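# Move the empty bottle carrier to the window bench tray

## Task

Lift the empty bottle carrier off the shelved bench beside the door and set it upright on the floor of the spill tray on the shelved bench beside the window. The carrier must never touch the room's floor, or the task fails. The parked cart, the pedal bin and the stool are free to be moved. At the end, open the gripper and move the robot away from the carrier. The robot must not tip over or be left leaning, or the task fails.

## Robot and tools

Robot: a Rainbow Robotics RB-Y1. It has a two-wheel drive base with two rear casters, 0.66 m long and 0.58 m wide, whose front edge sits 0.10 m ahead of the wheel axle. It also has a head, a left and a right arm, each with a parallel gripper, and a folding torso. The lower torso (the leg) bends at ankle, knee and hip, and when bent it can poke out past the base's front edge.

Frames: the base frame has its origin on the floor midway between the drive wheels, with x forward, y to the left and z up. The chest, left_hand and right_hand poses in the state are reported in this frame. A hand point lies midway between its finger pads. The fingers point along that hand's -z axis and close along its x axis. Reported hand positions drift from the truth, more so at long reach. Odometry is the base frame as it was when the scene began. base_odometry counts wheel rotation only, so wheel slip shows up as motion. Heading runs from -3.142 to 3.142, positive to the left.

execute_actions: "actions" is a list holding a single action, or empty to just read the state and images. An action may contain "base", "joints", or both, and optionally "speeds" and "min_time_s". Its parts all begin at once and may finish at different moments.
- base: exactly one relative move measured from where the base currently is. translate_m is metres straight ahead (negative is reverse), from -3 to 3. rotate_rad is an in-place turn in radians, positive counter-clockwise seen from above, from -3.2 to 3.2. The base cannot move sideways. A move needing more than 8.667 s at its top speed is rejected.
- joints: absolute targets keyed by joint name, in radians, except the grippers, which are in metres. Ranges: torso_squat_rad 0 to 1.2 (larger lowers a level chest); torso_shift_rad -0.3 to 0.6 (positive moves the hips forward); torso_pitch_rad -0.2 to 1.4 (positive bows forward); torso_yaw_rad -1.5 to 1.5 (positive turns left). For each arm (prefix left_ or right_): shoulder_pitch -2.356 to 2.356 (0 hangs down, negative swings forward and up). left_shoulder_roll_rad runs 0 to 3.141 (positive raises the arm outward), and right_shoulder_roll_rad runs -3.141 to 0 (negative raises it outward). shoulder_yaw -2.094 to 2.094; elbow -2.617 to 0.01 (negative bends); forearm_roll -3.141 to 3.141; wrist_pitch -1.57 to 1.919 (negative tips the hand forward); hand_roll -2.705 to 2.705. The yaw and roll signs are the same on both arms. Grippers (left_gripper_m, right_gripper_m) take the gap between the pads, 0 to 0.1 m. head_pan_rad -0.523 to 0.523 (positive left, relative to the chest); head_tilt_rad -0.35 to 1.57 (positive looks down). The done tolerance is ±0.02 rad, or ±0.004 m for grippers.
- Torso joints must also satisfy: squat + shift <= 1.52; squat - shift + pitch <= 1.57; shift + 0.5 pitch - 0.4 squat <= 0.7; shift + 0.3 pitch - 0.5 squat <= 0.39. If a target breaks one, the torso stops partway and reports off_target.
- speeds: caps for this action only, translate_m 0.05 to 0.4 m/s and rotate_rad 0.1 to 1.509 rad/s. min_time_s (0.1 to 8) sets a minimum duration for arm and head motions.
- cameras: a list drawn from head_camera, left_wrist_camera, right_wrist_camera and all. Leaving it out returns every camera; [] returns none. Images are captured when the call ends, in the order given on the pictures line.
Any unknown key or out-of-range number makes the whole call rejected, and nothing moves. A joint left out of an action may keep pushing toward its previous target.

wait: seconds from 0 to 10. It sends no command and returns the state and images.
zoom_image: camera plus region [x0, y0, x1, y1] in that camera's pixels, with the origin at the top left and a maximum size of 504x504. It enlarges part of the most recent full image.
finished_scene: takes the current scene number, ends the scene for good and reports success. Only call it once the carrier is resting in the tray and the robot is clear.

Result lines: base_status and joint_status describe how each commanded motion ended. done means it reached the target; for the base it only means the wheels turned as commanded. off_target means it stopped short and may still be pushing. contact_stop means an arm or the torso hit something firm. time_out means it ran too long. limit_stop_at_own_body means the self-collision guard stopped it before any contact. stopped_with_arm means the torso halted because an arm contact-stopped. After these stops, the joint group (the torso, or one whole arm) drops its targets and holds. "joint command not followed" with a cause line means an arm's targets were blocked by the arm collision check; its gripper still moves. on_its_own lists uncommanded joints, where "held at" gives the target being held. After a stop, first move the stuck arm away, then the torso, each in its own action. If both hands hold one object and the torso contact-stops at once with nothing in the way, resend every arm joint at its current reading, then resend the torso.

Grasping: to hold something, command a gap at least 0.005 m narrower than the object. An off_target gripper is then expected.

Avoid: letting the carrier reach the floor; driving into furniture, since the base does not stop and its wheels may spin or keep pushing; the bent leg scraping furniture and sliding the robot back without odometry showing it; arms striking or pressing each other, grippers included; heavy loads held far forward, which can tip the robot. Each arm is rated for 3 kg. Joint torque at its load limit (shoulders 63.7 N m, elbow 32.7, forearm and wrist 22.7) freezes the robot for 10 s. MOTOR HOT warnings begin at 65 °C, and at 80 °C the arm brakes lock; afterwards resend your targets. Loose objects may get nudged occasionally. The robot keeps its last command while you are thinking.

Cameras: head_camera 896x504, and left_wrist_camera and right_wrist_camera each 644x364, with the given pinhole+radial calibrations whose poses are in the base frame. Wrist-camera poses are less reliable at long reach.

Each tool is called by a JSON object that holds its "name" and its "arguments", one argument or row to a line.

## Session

{"name": "execute_actions", "arguments": {
  "actions": [
    {"joints":{"head_tilt_rad":0.25}}
  ],
  "cameras": ["head_camera"]
}}

{"name": "execute_actions", "arguments": {
  "actions": [
    {"base":{"rotate_rad":1.1}}
  ],
  "cameras": ["head_camera"]
}}

{"name": "execute_actions", "arguments": {
  "actions": [
    {"base":{"rotate_rad":1.1}}
  ],
  "cameras": ["head_camera"]
}}

{"name": "execute_actions", "arguments": {
  "actions": [
    {"base":{"rotate_rad":1.1}}
  ],
  "cameras": ["head_camera"]
}}

{"name": "execute_actions", "arguments": {
  "actions": [
    {"base":{"rotate_rad":1.1}}
  ],
  "cameras": ["head_camera"]
}}

{"name": "execute_actions", "arguments": {
  "actions": [
    {"base":{"rotate_rad":1.1}}
  ],
  "cameras": ["head_camera"]
}}

Scene clock: 0.67 s.
base_odometry: x=+0.000 y=+0.000 heading=+0.000 (m, m, rad; odometry frame)
base_status: not commanded
joint_positions: torso_squat_rad=+0.350 torso_shift_rad=-0.001 torso_pitch_rad=+0.000 torso_yaw_rad=+0.000 left_shoulder_pitch_rad=+0.001 left_shoulder_roll_rad=+0.038 left_shoulder_yaw_rad=-0.032 left_elbow_rad=-0.137 left_forearm_roll_rad=+0.044 left_wrist_pitch_rad=+0.041 left_hand_roll_rad=+0.033 left_gripper_m=+0.101 right_shoulder_pitch_rad=-0.045 right_shoulder_roll_rad=-0.024 right_shoulder_yaw_rad=-0.021 right_elbow_rad=-0.238 right_forearm_roll_rad=-0.038 right_wrist_pitch_rad=-0.051 right_hand_roll_rad=+0.004 right_gripper_m=+0.100 head_pan_rad=+0.000 head_tilt_rad=+0.250
joint_status: all done
chest: x=-0.2285 y=-0.0006 z=+1.2474 quat_wxyz=(+1.000, +0.001, +0.000, +0.000) (m; base frame)
left_hand: x=-0.1717 y=+0.2474 z=+0.5649 quat_wxyz=(+0.998, +0.016, -0.048, +0.022) (m; base frame)
right_hand: x=-0.0697 y=-0.2390 z=+0.5804 quat_wxyz=(+0.986, -0.010, -0.165, -0.018) (m; base frame)
pictures: head_camera
camera_calibration (this result's frames):
head_camera: T_world_to_cam=[[0.0208351, -0.999217, 0.0336268, -0.0462815], [-0.193023, -0.0370215, -0.980496, 1.43358], [0.980973, 0.013938, -0.193643, 0.424877], [0, 0, 0, 1]] pos_world=[-0.139115, 0.000906057, 1.48945]
Images, in order (width x height): head_camera 896x504.

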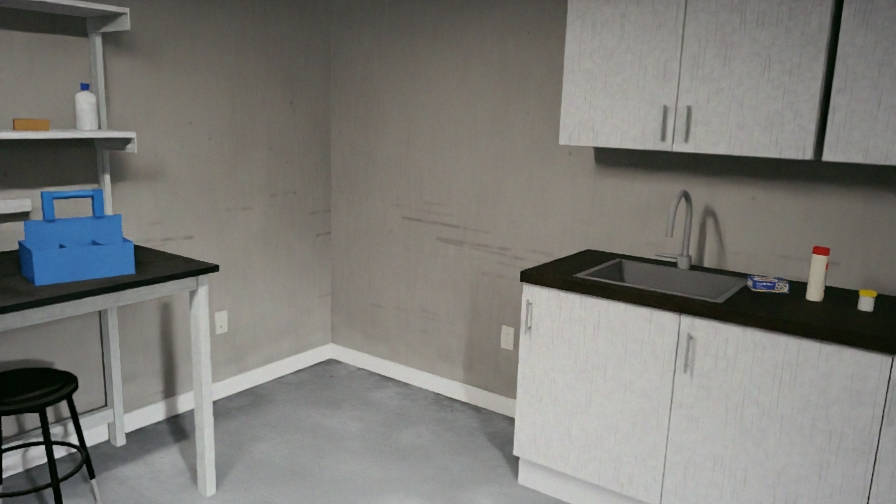

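Scene clock: 4.20 s.
base_odometry: x=+0.000 y=+0.000 heading=+1.099 (m, m, rad; odometry frame)
base_status: done
joint_positions: torso_squat_rad=+0.350 torso_shift_rad=-0.001 torso_pitch_rad=+0.000 torso_yaw_rad=+0.000 left_shoulder_pitch_rad=+0.001 left_shoulder_roll_rad=+0.038 left_shoulder_yaw_rad=-0.032 left_elbow_rad=-0.137 left_forearm_roll_rad=+0.044 left_wrist_pitch_rad=+0.041 left_hand_roll_rad=+0.033 left_gripper_m=+0.101 right_shoulder_pitch_rad=-0.045 right_shoulder_roll_rad=-0.024 right_shoulder_yaw_rad=-0.021 right_elbow_rad=-0.238 right_forearm_roll_rad=-0.038 right_wrist_pitch_rad=-0.051 right_hand_roll_rad=+0.004 right_gripper_m=+0.100 head_pan_rad=+0.000 head_tilt_rad=+0.250
joint_status: not commanded
chest: x=-0.2285 y=-0.0006 z=+1.2474 quat_wxyz=(+1.000, +0.001, +0.000, +0.000) (m; base frame)
left_hand: x=-0.1717 y=+0.2474 z=+0.5649 quat_wxyz=(+0.998, +0.016, -0.048, +0.022) (m; base frame)
right_hand: x=-0.0697 y=-0.2390 z=+0.5804 quat_wxyz=(+0.986, -0.010, -0.165, -0.018) (m; base frame)
pictures: head_camera
camera_calibration (this result's frames):
head_camera: T_world_to_cam=[[0.0208352, -0.999217, 0.0336266, -0.0462825], [-0.193023, -0.0370213, -0.980496, 1.43358], [0.980973, 0.0139381, -0.193643, 0.424877], [0, 0, 0, 1]] pos_world=[-0.139115, 0.000904683, 1.48945]
Images, in order (width x height): head_camera 896x504.

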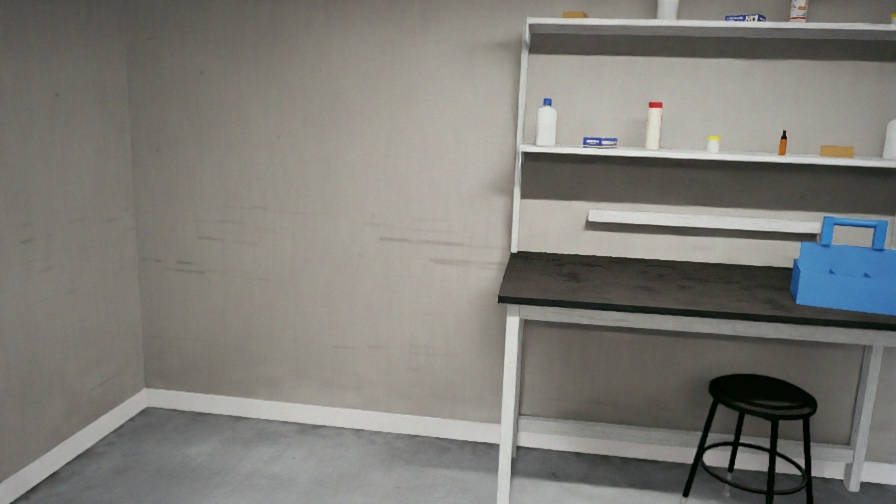

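Scene clock: 7.73 s.
base_odometry: x=+0.000 y=+0.000 heading=+2.199 (m, m, rad; odometry frame)
base_status: done
joint_positions: torso_squat_rad=+0.350 torso_shift_rad=-0.001 torso_pitch_rad=+0.000 torso_yaw_rad=+0.000 left_shoulder_pitch_rad=+0.001 left_shoulder_roll_rad=+0.038 left_shoulder_yaw_rad=-0.032 left_elbow_rad=-0.137 left_forearm_roll_rad=+0.044 left_wrist_pitch_rad=+0.041 left_hand_roll_rad=+0.033 left_gripper_m=+0.101 right_shoulder_pitch_rad=-0.045 right_shoulder_roll_rad=-0.024 right_shoulder_yaw_rad=-0.021 right_elbow_rad=-0.238 right_forearm_roll_rad=-0.038 right_wrist_pitch_rad=-0.051 right_hand_roll_rad=+0.004 right_gripper_m=+0.100 head_pan_rad=+0.000 head_tilt_rad=+0.250
joint_status: not commanded
chest: x=-0.2285 y=-0.0005 z=+1.2474 quat_wxyz=(+1.000, +0.001, +0.000, +0.000) (m; base frame)
left_hand: x=-0.1717 y=+0.2474 z=+0.5649 quat_wxyz=(+0.998, +0.016, -0.048, +0.022) (m; base frame)
right_hand: x=-0.0697 y=-0.2390 z=+0.5804 quat_wxyz=(+0.986, -0.010, -0.165, -0.018) (m; base frame)
pictures: head_camera
camera_calibration (this result's frames):
head_camera: T_world_to_cam=[[0.0208352, -0.999217, 0.0336478, -0.0462968], [-0.193023, -0.0370422, -0.980495, 1.43358], [0.980973, 0.0139341, -0.193643, 0.424877], [0, 0, 0, 1]] pos_world=[-0.139115, 0.000922073, 1.48945]
Images, in order (width x height): head_camera 896x504.

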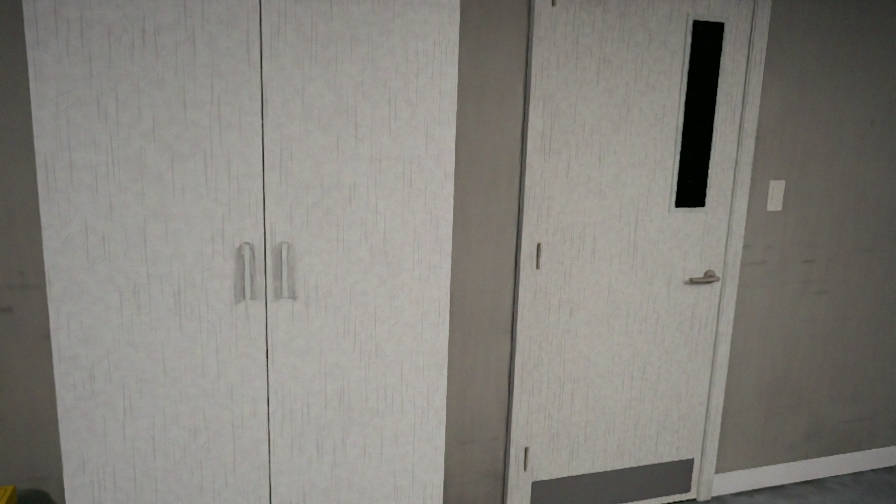

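Scene clock: 11.27 s.
base_odometry: x=+0.000 y=-0.001 heading=-2.985 (m, m, rad; odometry frame)
base_status: done
joint_positions: torso_squat_rad=+0.350 torso_shift_rad=-0.001 torso_pitch_rad=+0.000 torso_yaw_rad=+0.000 left_shoulder_pitch_rad=+0.001 left_shoulder_roll_rad=+0.038 left_shoulder_yaw_rad=-0.032 left_elbow_rad=-0.137 left_forearm_roll_rad=+0.044 left_wrist_pitch_rad=+0.041 left_hand_roll_rad=+0.033 left_gripper_m=+0.101 right_shoulder_pitch_rad=-0.045 right_shoulder_roll_rad=-0.024 right_shoulder_yaw_rad=-0.021 right_elbow_rad=-0.238 right_forearm_roll_rad=-0.038 right_wrist_pitch_rad=-0.051 right_hand_roll_rad=+0.004 right_gripper_m=+0.100 head_pan_rad=+0.000 head_tilt_rad=+0.250
joint_status: not commanded
chest: x=-0.2285 y=-0.0005 z=+1.2474 quat_wxyz=(+1.000, +0.001, +0.000, +0.000) (m; base frame)
left_hand: x=-0.1717 y=+0.2474 z=+0.5649 quat_wxyz=(+0.998, +0.016, -0.048, +0.022) (m; base frame)
right_hand: x=-0.0697 y=-0.2390 z=+0.5804 quat_wxyz=(+0.986, -0.010, -0.165, -0.018) (m; base frame)
pictures: head_camera
camera_calibration (this result's frames):
head_camera: T_world_to_cam=[[0.0208353, -0.999216, 0.0336562, -0.0463047], [-0.193022, -0.0370504, -0.980495, 1.43358], [0.980973, 0.0139325, -0.193643, 0.424876], [0, 0, 0, 1]] pos_world=[-0.139115, 0.000926594, 1.48945]
Images, in order (width x height): head_camera 896x504.

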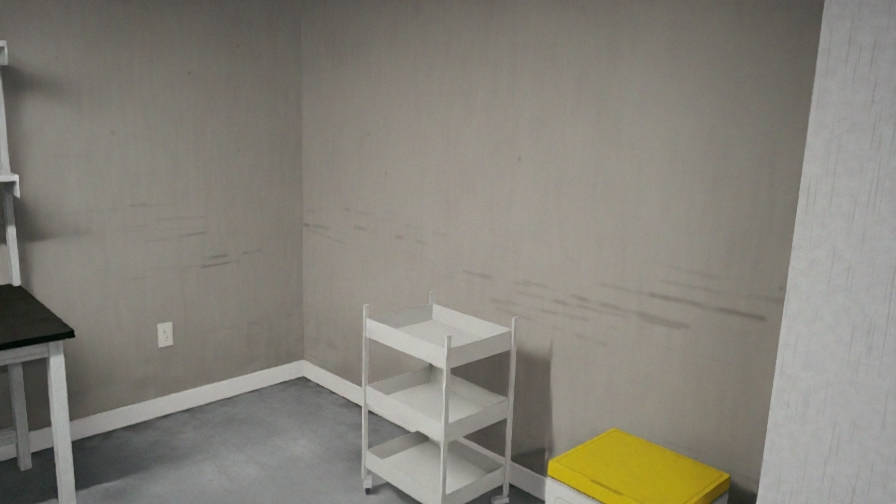

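Scene clock: 14.80 s.
base_odometry: x=+0.000 y=+0.000 heading=-1.885 (m, m, rad; odometry frame)
base_status: done
joint_positions: torso_squat_rad=+0.350 torso_shift_rad=-0.001 torso_pitch_rad=+0.000 torso_yaw_rad=+0.000 left_shoulder_pitch_rad=+0.001 left_shoulder_roll_rad=+0.038 left_shoulder_yaw_rad=-0.032 left_elbow_rad=-0.137 left_forearm_roll_rad=+0.044 left_wrist_pitch_rad=+0.041 left_hand_roll_rad=+0.033 left_gripper_m=+0.101 right_shoulder_pitch_rad=-0.045 right_shoulder_roll_rad=-0.024 right_shoulder_yaw_rad=-0.021 right_elbow_rad=-0.238 right_forearm_roll_rad=-0.038 right_wrist_pitch_rad=-0.051 right_hand_roll_rad=+0.004 right_gripper_m=+0.100 head_pan_rad=+0.000 head_tilt_rad=+0.250
joint_status: not commanded
chest: x=-0.2285 y=-0.0005 z=+1.2474 quat_wxyz=(+1.000, +0.001, +0.000, +0.000) (m; base frame)
left_hand: x=-0.1717 y=+0.2474 z=+0.5649 quat_wxyz=(+0.998, +0.016, -0.048, +0.022) (m; base frame)
right_hand: x=-0.0697 y=-0.2391 z=+0.5804 quat_wxyz=(+0.986, -0.010, -0.165, -0.018) (m; base frame)
pictures: head_camera
camera_calibration (this result's frames):
head_camera: T_world_to_cam=[[0.0208351, -0.999216, 0.0336605, -0.046309], [-0.193022, -0.0370546, -0.980494, 1.43358], [0.980973, 0.0139315, -0.193643, 0.424877], [0, 0, 0, 1]] pos_world=[-0.139115, 0.000928733, 1.48945]
Images, in order (width x height): head_camera 896x504.

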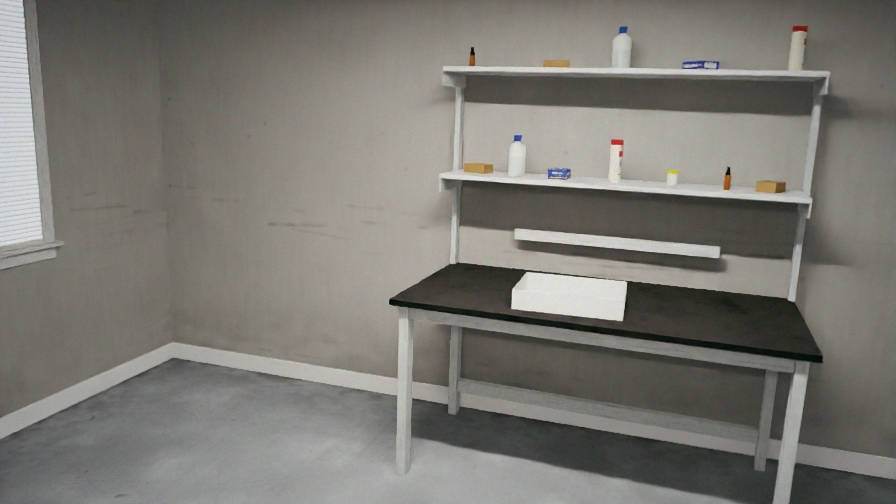

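Scene clock: 18.33 s.
base_odometry: x=+0.000 y=+0.000 heading=-0.786 (m, m, rad; odometry frame)
base_status: done
joint_positions: torso_squat_rad=+0.350 torso_shift_rad=-0.001 torso_pitch_rad=+0.000 torso_yaw_rad=+0.000 left_shoulder_pitch_rad=+0.001 left_shoulder_roll_rad=+0.038 left_shoulder_yaw_rad=-0.032 left_elbow_rad=-0.137 left_forearm_roll_rad=+0.044 left_wrist_pitch_rad=+0.041 left_hand_roll_rad=+0.033 left_gripper_m=+0.101 right_shoulder_pitch_rad=-0.045 right_shoulder_roll_rad=-0.024 right_shoulder_yaw_rad=-0.021 right_elbow_rad=-0.238 right_forearm_roll_rad=-0.038 right_wrist_pitch_rad=-0.051 right_hand_roll_rad=+0.004 right_gripper_m=+0.100 head_pan_rad=+0.000 head_tilt_rad=+0.250
joint_status: not commanded
chest: x=-0.2285 y=-0.0005 z=+1.2474 quat_wxyz=(+1.000, +0.001, +0.000, +0.000) (m; base frame)
left_hand: x=-0.1717 y=+0.2474 z=+0.5649 quat_wxyz=(+0.998, +0.016, -0.048, +0.022) (m; base frame)
right_hand: x=-0.0697 y=-0.2391 z=+0.5804 quat_wxyz=(+0.986, -0.010, -0.165, -0.018) (m; base frame)
pictures: head_camera
camera_calibration (this result's frames):
head_camera: T_world_to_cam=[[0.0208349, -0.999216, 0.0336633, -0.0463122], [-0.193022, -0.0370574, -0.980494, 1.43358], [0.980973, 0.0139307, -0.193643, 0.424877], [0, 0, 0, 1]] pos_world=[-0.139115, 0.000929832, 1.48945]
Images, in order (width x height): head_camera 896x504.

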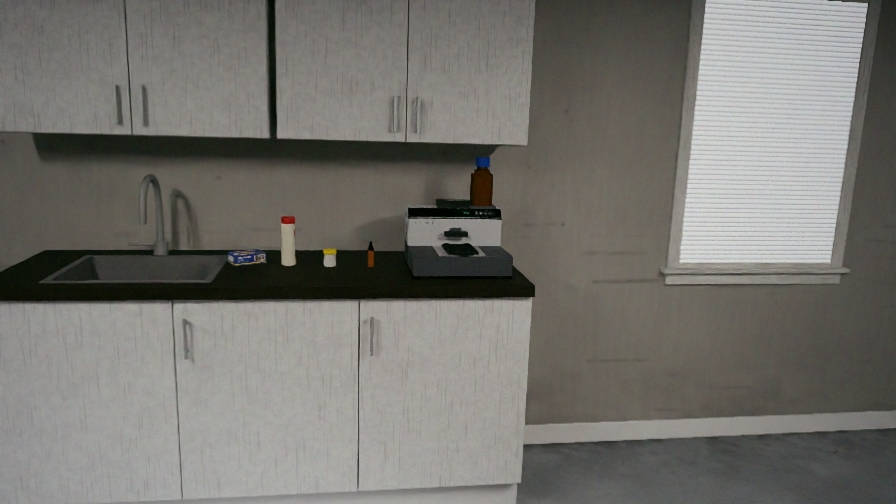

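{"name": "execute_actions", "arguments": {
  "actions": [
    {"base":{"rotate_rad":1.15},"joints":{"head_tilt_rad":0.45,"torso_squat_rad":0.1,"left_shoulder_pitch_rad":-0.9,"left_elbow_rad":-0.7,"left_wrist_pitch_rad":0.03}}
  ],
  "cameras": []
}}

{"name": "execute_actions", "arguments": {
  "actions": [
    {"base":{"translate_m":1.5}}
  ],
  "cameras": []
}}

{"name": "execute_actions", "arguments": {
  "actions": [
    {"base":{"rotate_rad":0.5}}
  ],
  "cameras": ["head_camera"]
}}

Scene clock: 22.50 s.
base_odometry: x=+0.000 y=+0.000 heading=+0.363 (m, m, rad; odometry frame)
base_status: done
joint_positions: torso_squat_rad=+0.100 torso_shift_rad=-0.001 torso_pitch_rad=+0.000 torso_yaw_rad=+0.000 left_shoulder_pitch_rad=-0.900 left_shoulder_roll_rad=+0.038 left_shoulder_yaw_rad=-0.032 left_elbow_rad=-0.700 left_forearm_roll_rad=+0.044 left_wrist_pitch_rad=+0.030 left_hand_roll_rad=+0.033 left_gripper_m=+0.101 right_shoulder_pitch_rad=-0.045 right_shoulder_roll_rad=-0.024 right_shoulder_yaw_rad=-0.021 right_elbow_rad=-0.238 right_forearm_roll_rad=-0.038 right_wrist_pitch_rad=-0.051 right_hand_roll_rad=+0.004 right_gripper_m=+0.100 head_pan_rad=+0.000 head_tilt_rad=+0.450
joint_status: all done
chest: x=-0.2285 y=-0.0006 z=+1.2864 quat_wxyz=(+1.000, +0.001, +0.000, +0.000) (m; base frame)
left_hand: x=+0.4666 y=+0.0681 z=+1.1527 quat_wxyz=(+0.718, -0.055, -0.682, -0.128) (m; base frame)
right_hand: x=-0.0698 y=-0.2391 z=+0.6194 quat_wxyz=(+0.986, -0.010, -0.165, -0.018) (m; base frame)
pictures: none
No camera images: the call's "cameras" was empty. Leave "cameras" out to get every camera's image.

Scene clock: 27.80 s.
base_odometry: x=+1.402 y=+0.534 heading=+0.364 (m, m, rad; odometry frame)
base_status: done
joint_positions: torso_squat_rad=+0.100 torso_shift_rad=-0.001 torso_pitch_rad=+0.000 torso_yaw_rad=+0.000 left_shoulder_pitch_rad=-0.900 left_shoulder_roll_rad=+0.038 left_shoulder_yaw_rad=-0.032 left_elbow_rad=-0.700 left_forearm_roll_rad=+0.044 left_wrist_pitch_rad=+0.030 left_hand_roll_rad=+0.033 left_gripper_m=+0.101 right_shoulder_pitch_rad=-0.045 right_shoulder_roll_rad=-0.024 right_shoulder_yaw_rad=-0.021 right_elbow_rad=-0.238 right_forearm_roll_rad=-0.038 right_wrist_pitch_rad=-0.051 right_hand_roll_rad=+0.004 right_gripper_m=+0.100 head_pan_rad=+0.000 head_tilt_rad=+0.450
joint_status: not commanded
chest: x=-0.2284 y=-0.0006 z=+1.2864 quat_wxyz=(+1.000, +0.001, +0.000, +0.000) (m; base frame)
left_hand: x=+0.4666 y=+0.0682 z=+1.1526 quat_wxyz=(+0.718, -0.055, -0.682, -0.128) (m; base frame)
right_hand: x=-0.0697 y=-0.2391 z=+0.6194 quat_wxyz=(+0.986, -0.010, -0.165, -0.018) (m; base frame)
pictures: none
No camera images: the call's "cameras" was empty. Leave "cameras" out to get every camera's image.

Scene clock: 30.13 s.
base_odometry: x=+1.402 y=+0.534 heading=+0.864 (m, m, rad; odometry frame)
base_status: done
joint_positions: torso_squat_rad=+0.100 torso_shift_rad=-0.001 torso_pitch_rad=+0.000 torso_yaw_rad=+0.000 left_shoulder_pitch_rad=-0.900 left_shoulder_roll_rad=+0.038 left_shoulder_yaw_rad=-0.032 left_elbow_rad=-0.700 left_forearm_roll_rad=+0.044 left_wrist_pitch_rad=+0.030 left_hand_roll_rad=+0.033 left_gripper_m=+0.101 right_shoulder_pitch_rad=-0.045 right_shoulder_roll_rad=-0.024 right_shoulder_yaw_rad=-0.021 right_elbow_rad=-0.238 right_forearm_roll_rad=-0.038 right_wrist_pitch_rad=-0.051 right_hand_roll_rad=+0.004 right_gripper_m=+0.100 head_pan_rad=+0.000 head_tilt_rad=+0.450
joint_status: not commanded
chest: x=-0.2284 y=-0.0006 z=+1.2864 quat_wxyz=(+1.000, +0.001, +0.000, +0.000) (m; base frame)
left_hand: x=+0.4666 y=+0.0682 z=+1.1526 quat_wxyz=(+0.718, -0.055, -0.682, -0.128) (m; base frame)
right_hand: x=-0.0697 y=-0.2391 z=+0.6194 quat_wxyz=(+0.986, -0.010, -0.165, -0.018) (m; base frame)
pictures: head_camera
camera_calibration (this result's frames):
head_camera: T_world_to_cam=[[0.0272962, -0.999215, 0.0287178, -0.0389537], [-0.384049, -0.0370064, -0.922571, 1.3463], [0.922909, 0.0141537, -0.384758, 0.704457], [0, 0, 0, 1]] pos_world=[-0.132039, 0.000928073, 1.51422]
Images, in order (width x height): head_camera 896x504.

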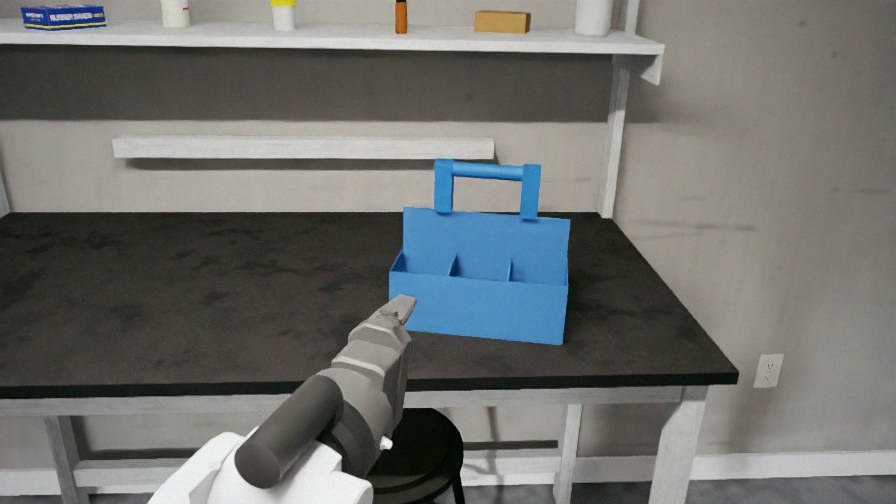

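{"name": "execute_actions", "arguments": {
  "actions": [
    {"base":{"translate_m":0.3},"joints":{"torso_squat_rad":0,"torso_shift_rad":0.2,"torso_yaw_rad":-0.2,"left_shoulder_yaw_rad":0.1,"left_shoulder_pitch_rad":-0.96,"left_gripper_m":0.08,"head_pan_rad":0.2,"head_tilt_rad":0.55}}
  ],
  "cameras": ["head_camera","left_wrist_camera"]
}}

Scene clock: 32.60 s.
base_odometry: x=+1.596 y=+0.762 heading=+0.864 (m, m, rad; odometry frame)
base_status: done
joint_positions: torso_squat_rad=+0.000 torso_shift_rad=+0.200 torso_pitch_rad=+0.000 torso_yaw_rad=-0.200 left_shoulder_pitch_rad=-0.960 left_shoulder_roll_rad=+0.038 left_shoulder_yaw_rad=+0.100 left_elbow_rad=-0.700 left_forearm_roll_rad=+0.044 left_wrist_pitch_rad=+0.030 left_hand_roll_rad=+0.033 left_gripper_m=+0.080 right_shoulder_pitch_rad=-0.045 right_shoulder_roll_rad=-0.024 right_shoulder_yaw_rad=-0.021 right_elbow_rad=-0.238 right_forearm_roll_rad=-0.038 right_wrist_pitch_rad=-0.051 right_hand_roll_rad=+0.004 right_gripper_m=+0.100 head_pan_rad=+0.200 head_tilt_rad=+0.550
joint_status: all done
chest: x=-0.0888 y=-0.0005 z=+1.2760 quat_wxyz=(+0.995, +0.001, +0.000, -0.100) (m; base frame)
left_hand: x=+0.6281 y=-0.0495 z=+1.1867 quat_wxyz=(+0.693, -0.136, -0.694, -0.141) (m; base frame)
right_hand: x=+0.0193 y=-0.2658 z=+0.6089 quat_wxyz=(+0.979, -0.026, -0.163, -0.116) (m; base frame)
pictures: head_camera, left_wrist_camera
camera_calibration (this result's frames):
head_camera: T_world_to_cam=[[0.030824, -0.999192, 0.0257772, -0.04223], [-0.474417, -0.0373249, -0.879508, 1.32033], [0.87976, 0.0148808, -0.475185, 0.702504], [0, 0, 0, 1]] pos_world=[0.0096561, -0.00336834, 1.49615]
left_wrist_camera: T_world_to_cam=[[0.00377746, 0.00337124, 0.999987, -1.19217], [-0.899034, -0.437852, 0.00487223, 0.562375], [0.437863, -0.899041, 0.00137689, -0.23315], [0, 0, 0, 1]] pos_world=[0.612186, 0.0406448, 1.18973]
Images, in order (width x height): head_camera 896x504, left_wrist_camera 644x364.

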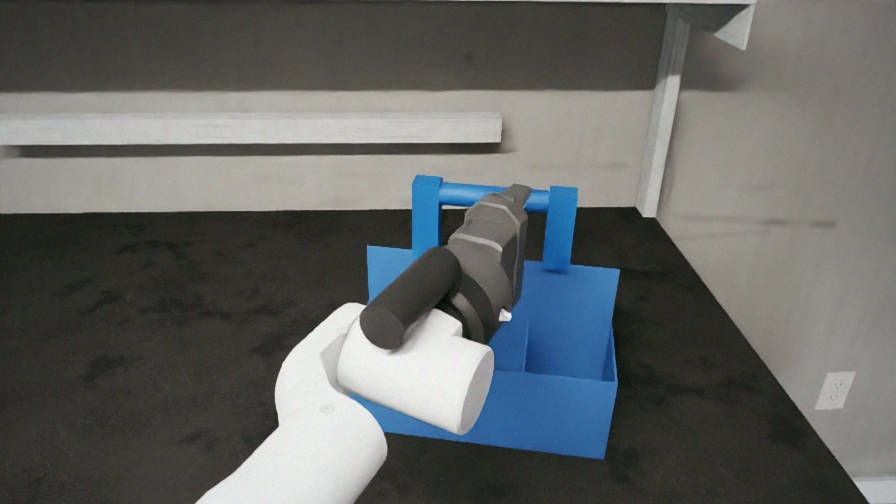

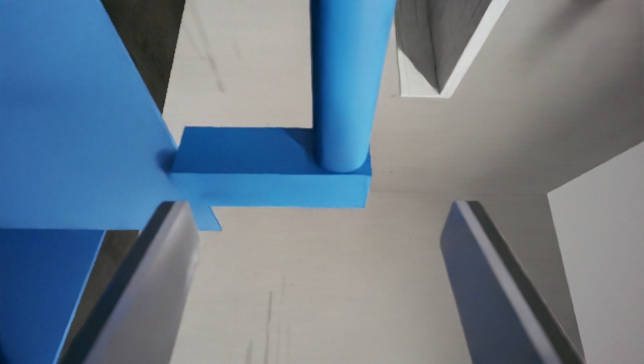

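{"name": "execute_actions", "arguments": {
  "actions": [
    {"base":{"translate_m":0.07},"joints":{"torso_yaw_rad":-0.17,"left_shoulder_pitch_rad":-0.975}}
  ],
  "cameras": ["head_camera","left_wrist_camera"]
}}

{"name": "execute_actions", "arguments": {
  "actions": [
    {"joints":{"left_gripper_m":0}}
  ],
  "cameras": []
}}

{"name": "execute_actions", "arguments": {
  "actions": [
    {"joints":{"left_shoulder_pitch_rad":-1.1,"left_wrist_pitch_rad":0.14},"min_time_s":1.5}
  ],
  "cameras": ["head_camera"]
}}

Scene clock: 34.13 s.
base_odometry: x=+1.642 y=+0.815 heading=+0.865 (m, m, rad; odometry frame)
base_status: done
joint_positions: torso_squat_rad=+0.000 torso_shift_rad=+0.200 torso_pitch_rad=+0.000 torso_yaw_rad=-0.170 left_shoulder_pitch_rad=-0.975 left_shoulder_roll_rad=+0.038 left_shoulder_yaw_rad=+0.100 left_elbow_rad=-0.700 left_forearm_roll_rad=+0.044 left_wrist_pitch_rad=+0.030 left_hand_roll_rad=+0.033 left_gripper_m=+0.080 right_shoulder_pitch_rad=-0.045 right_shoulder_roll_rad=-0.024 right_shoulder_yaw_rad=-0.021 right_elbow_rad=-0.238 right_forearm_roll_rad=-0.038 right_wrist_pitch_rad=-0.051 right_hand_roll_rad=+0.004 right_gripper_m=+0.100 head_pan_rad=+0.200 head_tilt_rad=+0.550
joint_status: all done
chest: x=-0.0888 y=-0.0005 z=+1.2760 quat_wxyz=(+0.996, +0.001, +0.000, -0.085) (m; base frame)
left_hand: x=+0.6302 y=-0.0320 z=+1.1969 quat_wxyz=(+0.689, -0.128, -0.701, -0.133) (m; base frame)
right_hand: x=+0.0272 y=-0.2625 z=+0.6089 quat_wxyz=(+0.981, -0.024, -0.164, -0.102) (m; base frame)
pictures: head_camera, left_wrist_camera
camera_calibration (this result's frames):
head_camera: T_world_to_cam=[[0.0606649, -0.997825, 0.0257747, -0.0395732], [-0.472997, -0.0514767, -0.879559, 1.32051], [0.878973, 0.041167, -0.475091, 0.702349], [0, 0, 0, 1]] pos_world=[0.00965039, -0.000425514, 1.49616]
left_wrist_camera: T_world_to_cam=[[-0.0103053, 0.00595581, 0.999929, -1.19336], [-0.887916, -0.45996, -0.00641127, 0.577727], [0.459889, -0.88792, 0.0100283, -0.242221], [0, 0, 0, 1]] pos_world=[0.612071, 0.0577657, 1.1994]
Images, in order (width x height): head_camera 896x504, left_wrist_camera 644x364.

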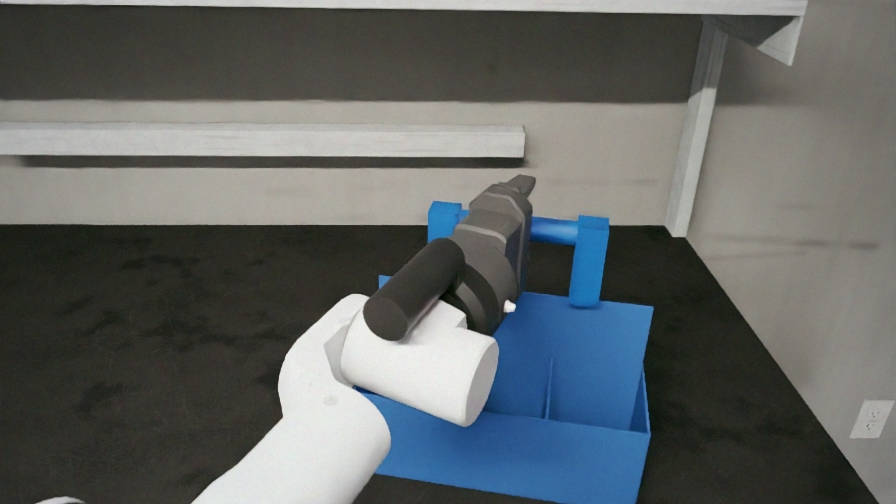

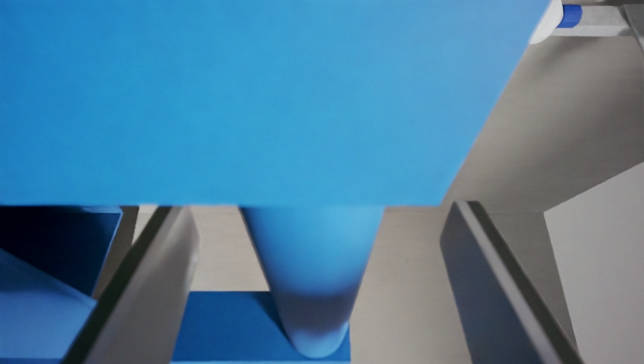

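Scene clock: 35.40 s.
base_odometry: x=+1.642 y=+0.815 heading=+0.865 (m, m, rad; odometry frame)
base_status: not commanded
joint_positions: torso_squat_rad=+0.000 torso_shift_rad=+0.200 torso_pitch_rad=+0.000 torso_yaw_rad=-0.170 left_shoulder_pitch_rad=-0.974 left_shoulder_roll_rad=+0.038 left_shoulder_yaw_rad=+0.100 left_elbow_rad=-0.700 left_forearm_roll_rad=+0.044 left_wrist_pitch_rad=+0.030 left_hand_roll_rad=+0.033 left_gripper_m=+0.026 right_shoulder_pitch_rad=-0.045 right_shoulder_roll_rad=-0.024 right_shoulder_yaw_rad=-0.021 right_elbow_rad=-0.238 right_forearm_roll_rad=-0.038 right_wrist_pitch_rad=-0.051 right_hand_roll_rad=+0.004 right_gripper_m=+0.100 head_pan_rad=+0.200 head_tilt_rad=+0.550
joint_status: left_gripper_m off_target (ended at +0.026, target +0.000)
chest: x=-0.0888 y=-0.0005 z=+1.2760 quat_wxyz=(+0.996, +0.001, +0.000, -0.085) (m; base frame)
left_hand: x=+0.6302 y=-0.0319 z=+1.1965 quat_wxyz=(+0.690, -0.127, -0.700, -0.133) (m; base frame)
right_hand: x=+0.0272 y=-0.2625 z=+0.6089 quat_wxyz=(+0.981, -0.024, -0.164, -0.102) (m; base frame)
pictures: none
No camera images: the call's "cameras" was empty. Leave "cameras" out to get every camera's image.

Scene clock: 37.20 s.
base_odometry: x=+1.642 y=+0.815 heading=+0.865 (m, m, rad; odometry frame)
base_status: not commanded
joint_positions: torso_squat_rad=+0.000 torso_shift_rad=+0.200 torso_pitch_rad=+0.000 torso_yaw_rad=-0.170 left_shoulder_pitch_rad=-1.099 left_shoulder_roll_rad=+0.038 left_shoulder_yaw_rad=+0.100 left_elbow_rad=-0.700 left_forearm_roll_rad=+0.044 left_wrist_pitch_rad=+0.140 left_hand_roll_rad=+0.033 left_gripper_m=+0.026 right_shoulder_pitch_rad=-0.045 right_shoulder_roll_rad=-0.024 right_shoulder_yaw_rad=-0.021 right_elbow_rad=-0.238 right_forearm_roll_rad=-0.038 right_wrist_pitch_rad=-0.051 right_hand_roll_rad=+0.004 right_gripper_m=+0.100 head_pan_rad=+0.200 head_tilt_rad=+0.550
joint_status: all done
chest: x=-0.0888 y=-0.0005 z=+1.2760 quat_wxyz=(+0.996, +0.001, +0.000, -0.085) (m; base frame)
left_hand: x=+0.6349 y=-0.0625 z=+1.2552 quat_wxyz=(+0.684, -0.132, -0.701, -0.154) (m; base frame)
right_hand: x=+0.0272 y=-0.2625 z=+0.6089 quat_wxyz=(+0.981, -0.024, -0.164, -0.102) (m; base frame)
pictures: head_camera
camera_calibration (this result's frames):
head_camera: T_world_to_cam=[[0.0606648, -0.997825, 0.0257753, -0.0395737], [-0.472995, -0.051477, -0.87956, 1.32051], [0.878974, 0.0411668, -0.475089, 0.702348], [0, 0, 0, 1]] pos_world=[0.0096476, -0.000425256, 1.49616]
Images, in order (width x height): head_camera 896x504.

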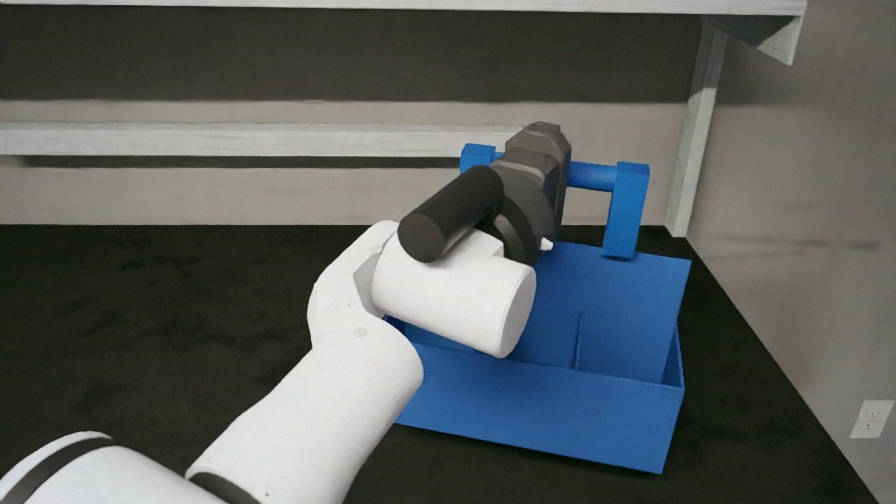

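{"name": "execute_actions", "arguments": {
  "actions": [
    {"base":{"translate_m":-0.7},"joints":{"torso_yaw_rad":0.08,"head_pan_rad":-0.08,"torso_shift_rad":0}}
  ],
  "cameras": []
}}

{"name": "execute_actions", "arguments": {
  "actions": [
    {"base":{"rotate_rad":3.04},"speeds":{"rotate_rad":0.8}}
  ],
  "cameras": []
}}

{"name": "execute_actions", "arguments": {
  "actions": [
    {"base":{"translate_m":2.4}}
  ],
  "cameras": []
}}

{"name": "execute_actions", "arguments": {
  "actions": [
    {"base":{"rotate_rad":0.1},"joints":{"head_tilt_rad":0.45}}
  ],
  "cameras": ["head_camera"]
}}

Scene clock: 41.00 s.
base_odometry: x=+1.188 y=+0.282 heading=+0.866 (m, m, rad; odometry frame)
base_status: done
joint_positions: torso_squat_rad=+0.000 torso_shift_rad=+0.000 torso_pitch_rad=+0.000 torso_yaw_rad=+0.080 left_shoulder_pitch_rad=-1.099 left_shoulder_roll_rad=+0.038 left_shoulder_yaw_rad=+0.100 left_elbow_rad=-0.699 left_forearm_roll_rad=+0.044 left_wrist_pitch_rad=+0.140 left_hand_roll_rad=+0.033 left_gripper_m=+0.026 right_shoulder_pitch_rad=-0.045 right_shoulder_roll_rad=-0.024 right_shoulder_yaw_rad=-0.021 right_elbow_rad=-0.238 right_forearm_roll_rad=-0.038 right_wrist_pitch_rad=-0.051 right_hand_roll_rad=+0.004 right_gripper_m=+0.100 head_pan_rad=-0.080 head_tilt_rad=+0.550
joint_status: all done
chest: x=-0.2280 y=-0.0005 z=+1.2899 quat_wxyz=(+0.999, +0.001, +0.000, +0.040) (m; base frame)
left_hand: x=+0.4886 y=+0.1183 z=+1.2697 quat_wxyz=(+0.697, -0.043, -0.712, -0.068) (m; base frame)
right_hand: x=-0.0506 y=-0.2256 z=+0.6229 quat_wxyz=(+0.986, -0.003, -0.166, +0.021) (m; base frame)
pictures: none
No camera images: the call's "cameras" was empty. Leave "cameras" out to get every camera's image.

Scene clock: 46.73 s.
base_odometry: x=+1.188 y=+0.282 heading=-2.377 (m, m, rad; odometry frame)
base_status: done
joint_positions: torso_squat_rad=+0.000 torso_shift_rad=+0.000 torso_pitch_rad=+0.000 torso_yaw_rad=+0.080 left_shoulder_pitch_rad=-1.099 left_shoulder_roll_rad=+0.038 left_shoulder_yaw_rad=+0.100 left_elbow_rad=-0.699 left_forearm_roll_rad=+0.044 left_wrist_pitch_rad=+0.140 left_hand_roll_rad=+0.033 left_gripper_m=+0.026 right_shoulder_pitch_rad=-0.045 right_shoulder_roll_rad=-0.024 right_shoulder_yaw_rad=-0.021 right_elbow_rad=-0.238 right_forearm_roll_rad=-0.038 right_wrist_pitch_rad=-0.051 right_hand_roll_rad=+0.004 right_gripper_m=+0.100 head_pan_rad=-0.080 head_tilt_rad=+0.550
joint_status: not commanded
chest: x=-0.2280 y=-0.0005 z=+1.2899 quat_wxyz=(+0.999, +0.001, +0.000, +0.040) (m; base frame)
left_hand: x=+0.4886 y=+0.1183 z=+1.2696 quat_wxyz=(+0.697, -0.043, -0.712, -0.068) (m; base frame)
right_hand: x=-0.0506 y=-0.2256 z=+0.6229 quat_wxyz=(+0.986, -0.003, -0.166, +0.021) (m; base frame)
pictures: none
No camera images: the call's "cameras" was empty. Leave "cameras" out to get every camera's image.

Scene clock: 54.40 s.
base_odometry: x=-0.544 y=-1.379 heading=-2.377 (m, m, rad; odometry frame)
base_status: done
joint_positions: torso_squat_rad=+0.000 torso_shift_rad=+0.000 torso_pitch_rad=+0.000 torso_yaw_rad=+0.080 left_shoulder_pitch_rad=-1.099 left_shoulder_roll_rad=+0.038 left_shoulder_yaw_rad=+0.100 left_elbow_rad=-0.699 left_forearm_roll_rad=+0.044 left_wrist_pitch_rad=+0.140 left_hand_roll_rad=+0.033 left_gripper_m=+0.026 right_shoulder_pitch_rad=-0.045 right_shoulder_roll_rad=-0.024 right_shoulder_yaw_rad=-0.021 right_elbow_rad=-0.238 right_forearm_roll_rad=-0.038 right_wrist_pitch_rad=-0.051 right_hand_roll_rad=+0.004 right_gripper_m=+0.100 head_pan_rad=-0.080 head_tilt_rad=+0.550
joint_status: not commanded
chest: x=-0.2279 y=-0.0005 z=+1.2899 quat_wxyz=(+0.999, +0.001, +0.000, +0.040) (m; base frame)
left_hand: x=+0.4886 y=+0.1183 z=+1.2695 quat_wxyz=(+0.697, -0.043, -0.712, -0.068) (m; base frame)
right_hand: x=-0.0505 y=-0.2256 z=+0.6229 quat_wxyz=(+0.986, -0.003, -0.166, +0.022) (m; base frame)
pictures: none
No camera images: the call's "cameras" was empty. Leave "cameras" out to get every camera's image.

Scene clock: 55.73 s.
base_odometry: x=-0.544 y=-1.379 heading=-2.277 (m, m, rad; odometry frame)
base_status: done
joint_positions: torso_squat_rad=+0.000 torso_shift_rad=+0.000 torso_pitch_rad=+0.000 torso_yaw_rad=+0.080 left_shoulder_pitch_rad=-1.099 left_shoulder_roll_rad=+0.038 left_shoulder_yaw_rad=+0.100 left_elbow_rad=-0.699 left_forearm_roll_rad=+0.044 left_wrist_pitch_rad=+0.140 left_hand_roll_rad=+0.033 left_gripper_m=+0.026 right_shoulder_pitch_rad=-0.045 right_shoulder_roll_rad=-0.024 right_shoulder_yaw_rad=-0.021 right_elbow_rad=-0.238 right_forearm_roll_rad=-0.038 right_wrist_pitch_rad=-0.051 right_hand_roll_rad=+0.004 right_gripper_m=+0.100 head_pan_rad=-0.080 head_tilt_rad=+0.450
joint_status: all done
chest: x=-0.2279 y=-0.0006 z=+1.2899 quat_wxyz=(+0.999, +0.001, +0.000, +0.040) (m; base frame)
left_hand: x=+0.4886 y=+0.1182 z=+1.2695 quat_wxyz=(+0.697, -0.043, -0.712, -0.068) (m; base frame)
right_hand: x=-0.0505 y=-0.2256 z=+0.6229 quat_wxyz=(+0.986, -0.003, -0.166, +0.022) (m; base frame)
pictures: head_camera
camera_calibration (this result's frames):
head_camera: T_world_to_cam=[[0.0278863, -0.9992, 0.0286765, -0.0371634], [-0.384229, -0.0371983, -0.922488, 1.34964], [0.922816, 0.0147064, -0.384959, 0.705559], [0, 0, 0, 1]] pos_world=[-0.131494, 0.00269426, 1.5177]
Images, in order (width x height): head_camera 896x504.

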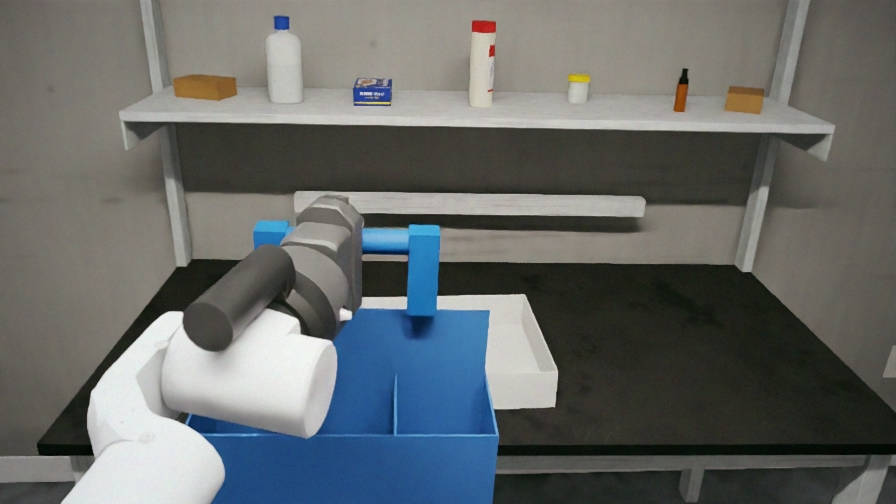

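{"name": "execute_actions", "arguments": {
  "actions": [
    {"base":{"translate_m":0.56},"joints":{"torso_yaw_rad":0.02,"torso_squat_rad":0.45,"head_tilt_rad":0.8,"head_pan_rad":0}}
  ],
  "cameras": ["head_camera"]
}}

Scene clock: 58.77 s.
base_odometry: x=-0.908 y=-1.806 heading=-2.277 (m, m, rad; odometry frame)
base_status: done
joint_positions: torso_squat_rad=+0.450 torso_shift_rad=+0.000 torso_pitch_rad=+0.000 torso_yaw_rad=+0.020 left_shoulder_pitch_rad=-1.099 left_shoulder_roll_rad=+0.038 left_shoulder_yaw_rad=+0.100 left_elbow_rad=-0.699 left_forearm_roll_rad=+0.044 left_wrist_pitch_rad=+0.140 left_hand_roll_rad=+0.033 left_gripper_m=+0.026 right_shoulder_pitch_rad=-0.045 right_shoulder_roll_rad=-0.024 right_shoulder_yaw_rad=-0.021 right_elbow_rad=-0.238 right_forearm_roll_rad=-0.038 right_wrist_pitch_rad=-0.051 right_hand_roll_rad=+0.004 right_gripper_m=+0.100 head_pan_rad=+0.000 head_tilt_rad=+0.800
joint_status: all done
chest: x=-0.2279 y=-0.0006 z=+1.2203 quat_wxyz=(+1.000, +0.001, +0.000, +0.010) (m; base frame)
left_hand: x=+0.4945 y=+0.0752 z=+1.1998 quat_wxyz=(+0.695, -0.065, -0.710, -0.088) (m; base frame)
right_hand: x=-0.0644 y=-0.2358 z=+0.5532 quat_wxyz=(+0.986, -0.008, -0.165, -0.008) (m; base frame)
pictures: head_camera
camera_calibration (this result's frames):
head_camera: T_world_to_cam=[[0.0565213, -0.998251, 0.0173044, -0.0143986], [-0.676287, -0.0510303, -0.734868, 0.958738], [0.734466, 0.029833, -0.677989, 1.05613], [0, 0, 0, 1]] pos_world=[-0.126498, 0.00304362, 1.42084]
Images, in order (width x height): head_camera 896x504.

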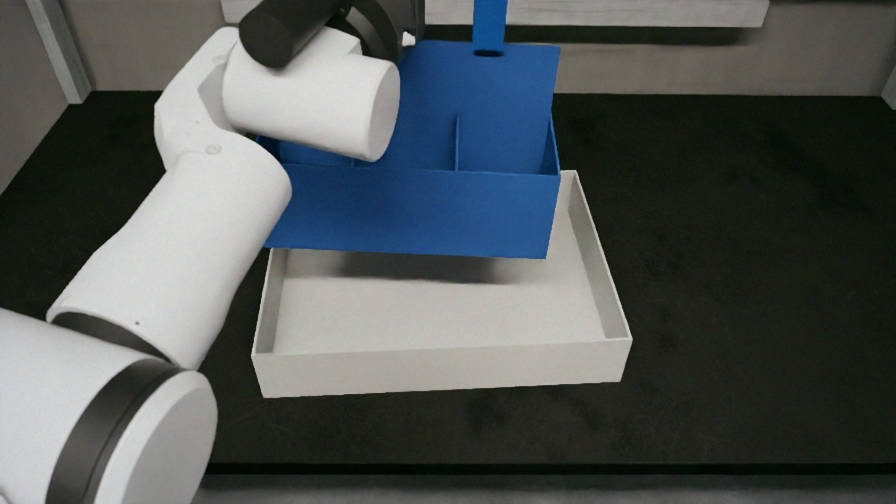

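{"name": "execute_actions", "arguments": {
  "actions": [
    {"joints":{"torso_yaw_rad":-0.03}}
  ],
  "cameras": []
}}

{"name": "execute_actions", "arguments": {
  "actions": [
    {"joints":{"torso_squat_rad":0.72}}
  ],
  "cameras": ["head_camera"]
}}

Scene clock: 59.53 s.
base_odometry: x=-0.908 y=-1.806 heading=-2.277 (m, m, rad; odometry frame)
base_status: not commanded
joint_positions: torso_squat_rad=+0.450 torso_shift_rad=+0.000 torso_pitch_rad=+0.000 torso_yaw_rad=-0.030 left_shoulder_pitch_rad=-1.099 left_shoulder_roll_rad=+0.038 left_shoulder_yaw_rad=+0.100 left_elbow_rad=-0.699 left_forearm_roll_rad=+0.044 left_wrist_pitch_rad=+0.140 left_hand_roll_rad=+0.033 left_gripper_m=+0.026 right_shoulder_pitch_rad=-0.045 right_shoulder_roll_rad=-0.024 right_shoulder_yaw_rad=-0.021 right_elbow_rad=-0.238 right_forearm_roll_rad=-0.038 right_wrist_pitch_rad=-0.051 right_hand_roll_rad=+0.004 right_gripper_m=+0.100 head_pan_rad=+0.000 head_tilt_rad=+0.800
joint_status: all done
chest: x=-0.2279 y=-0.0005 z=+1.2203 quat_wxyz=(+1.000, +0.001, +0.000, -0.015) (m; base frame)
left_hand: x=+0.4973 y=+0.0388 z=+1.1998 quat_wxyz=(+0.693, -0.083, -0.709, -0.106) (m; base frame)
right_hand: x=-0.0764 y=-0.2437 z=+0.5532 quat_wxyz=(+0.986, -0.012, -0.165, -0.033) (m; base frame)
pictures: none
No camera images: the call's "cameras" was empty. Leave "cameras" out to get every camera's image.

Scene clock: 61.23 s.
base_odometry: x=-0.908 y=-1.806 heading=-2.277 (m, m, rad; odometry frame)
base_status: not commanded
joint_positions: torso_squat_rad=+0.720 torso_shift_rad=+0.000 torso_pitch_rad=+0.000 torso_yaw_rad=-0.030 left_shoulder_pitch_rad=-1.099 left_shoulder_roll_rad=+0.038 left_shoulder_yaw_rad=+0.100 left_elbow_rad=-0.699 left_forearm_roll_rad=+0.044 left_wrist_pitch_rad=+0.140 left_hand_roll_rad=+0.033 left_gripper_m=+0.026 right_shoulder_pitch_rad=-0.045 right_shoulder_roll_rad=-0.024 right_shoulder_yaw_rad=-0.021 right_elbow_rad=-0.238 right_forearm_roll_rad=-0.038 right_wrist_pitch_rad=-0.051 right_hand_roll_rad=+0.004 right_gripper_m=+0.100 head_pan_rad=+0.000 head_tilt_rad=+0.800
joint_status: all done
chest: x=-0.2280 y=-0.0005 z=+1.1162 quat_wxyz=(+1.000, +0.001, +0.000, -0.015) (m; base frame)
left_hand: x=+0.4972 y=+0.0389 z=+1.0959 quat_wxyz=(+0.693, -0.083, -0.709, -0.106) (m; base frame)
right_hand: x=-0.0764 y=-0.2436 z=+0.4492 quat_wxyz=(+0.986, -0.012, -0.165, -0.033) (m; base frame)
pictures: head_camera
camera_calibration (this result's frames):
head_camera: T_world_to_cam=[[0.00646701, -0.999829, 0.0173222, -0.0239863], [-0.677869, -0.0171183, -0.734984, 0.881966], [0.735155, -0.00698904, -0.677863, 0.985693], [0, 0, 0, 1]] pos_world=[-0.126625, -0.00199545, 1.31681]
Images, in order (width x height): head_camera 896x504.

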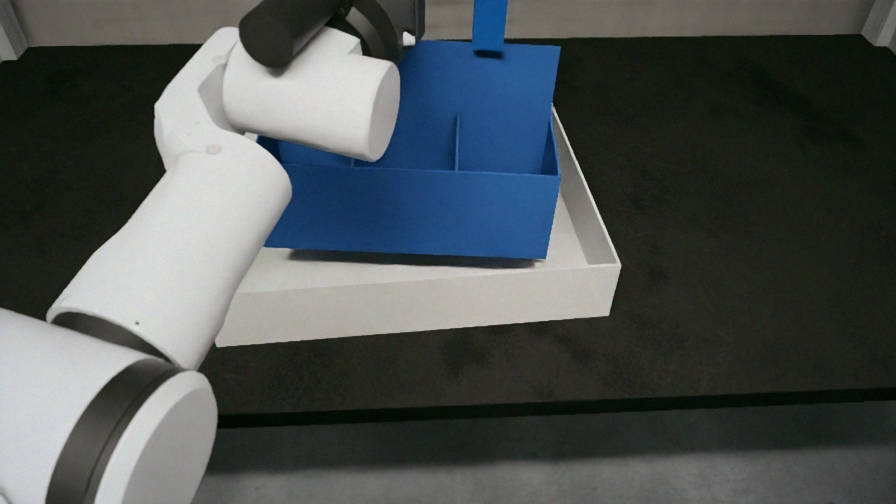

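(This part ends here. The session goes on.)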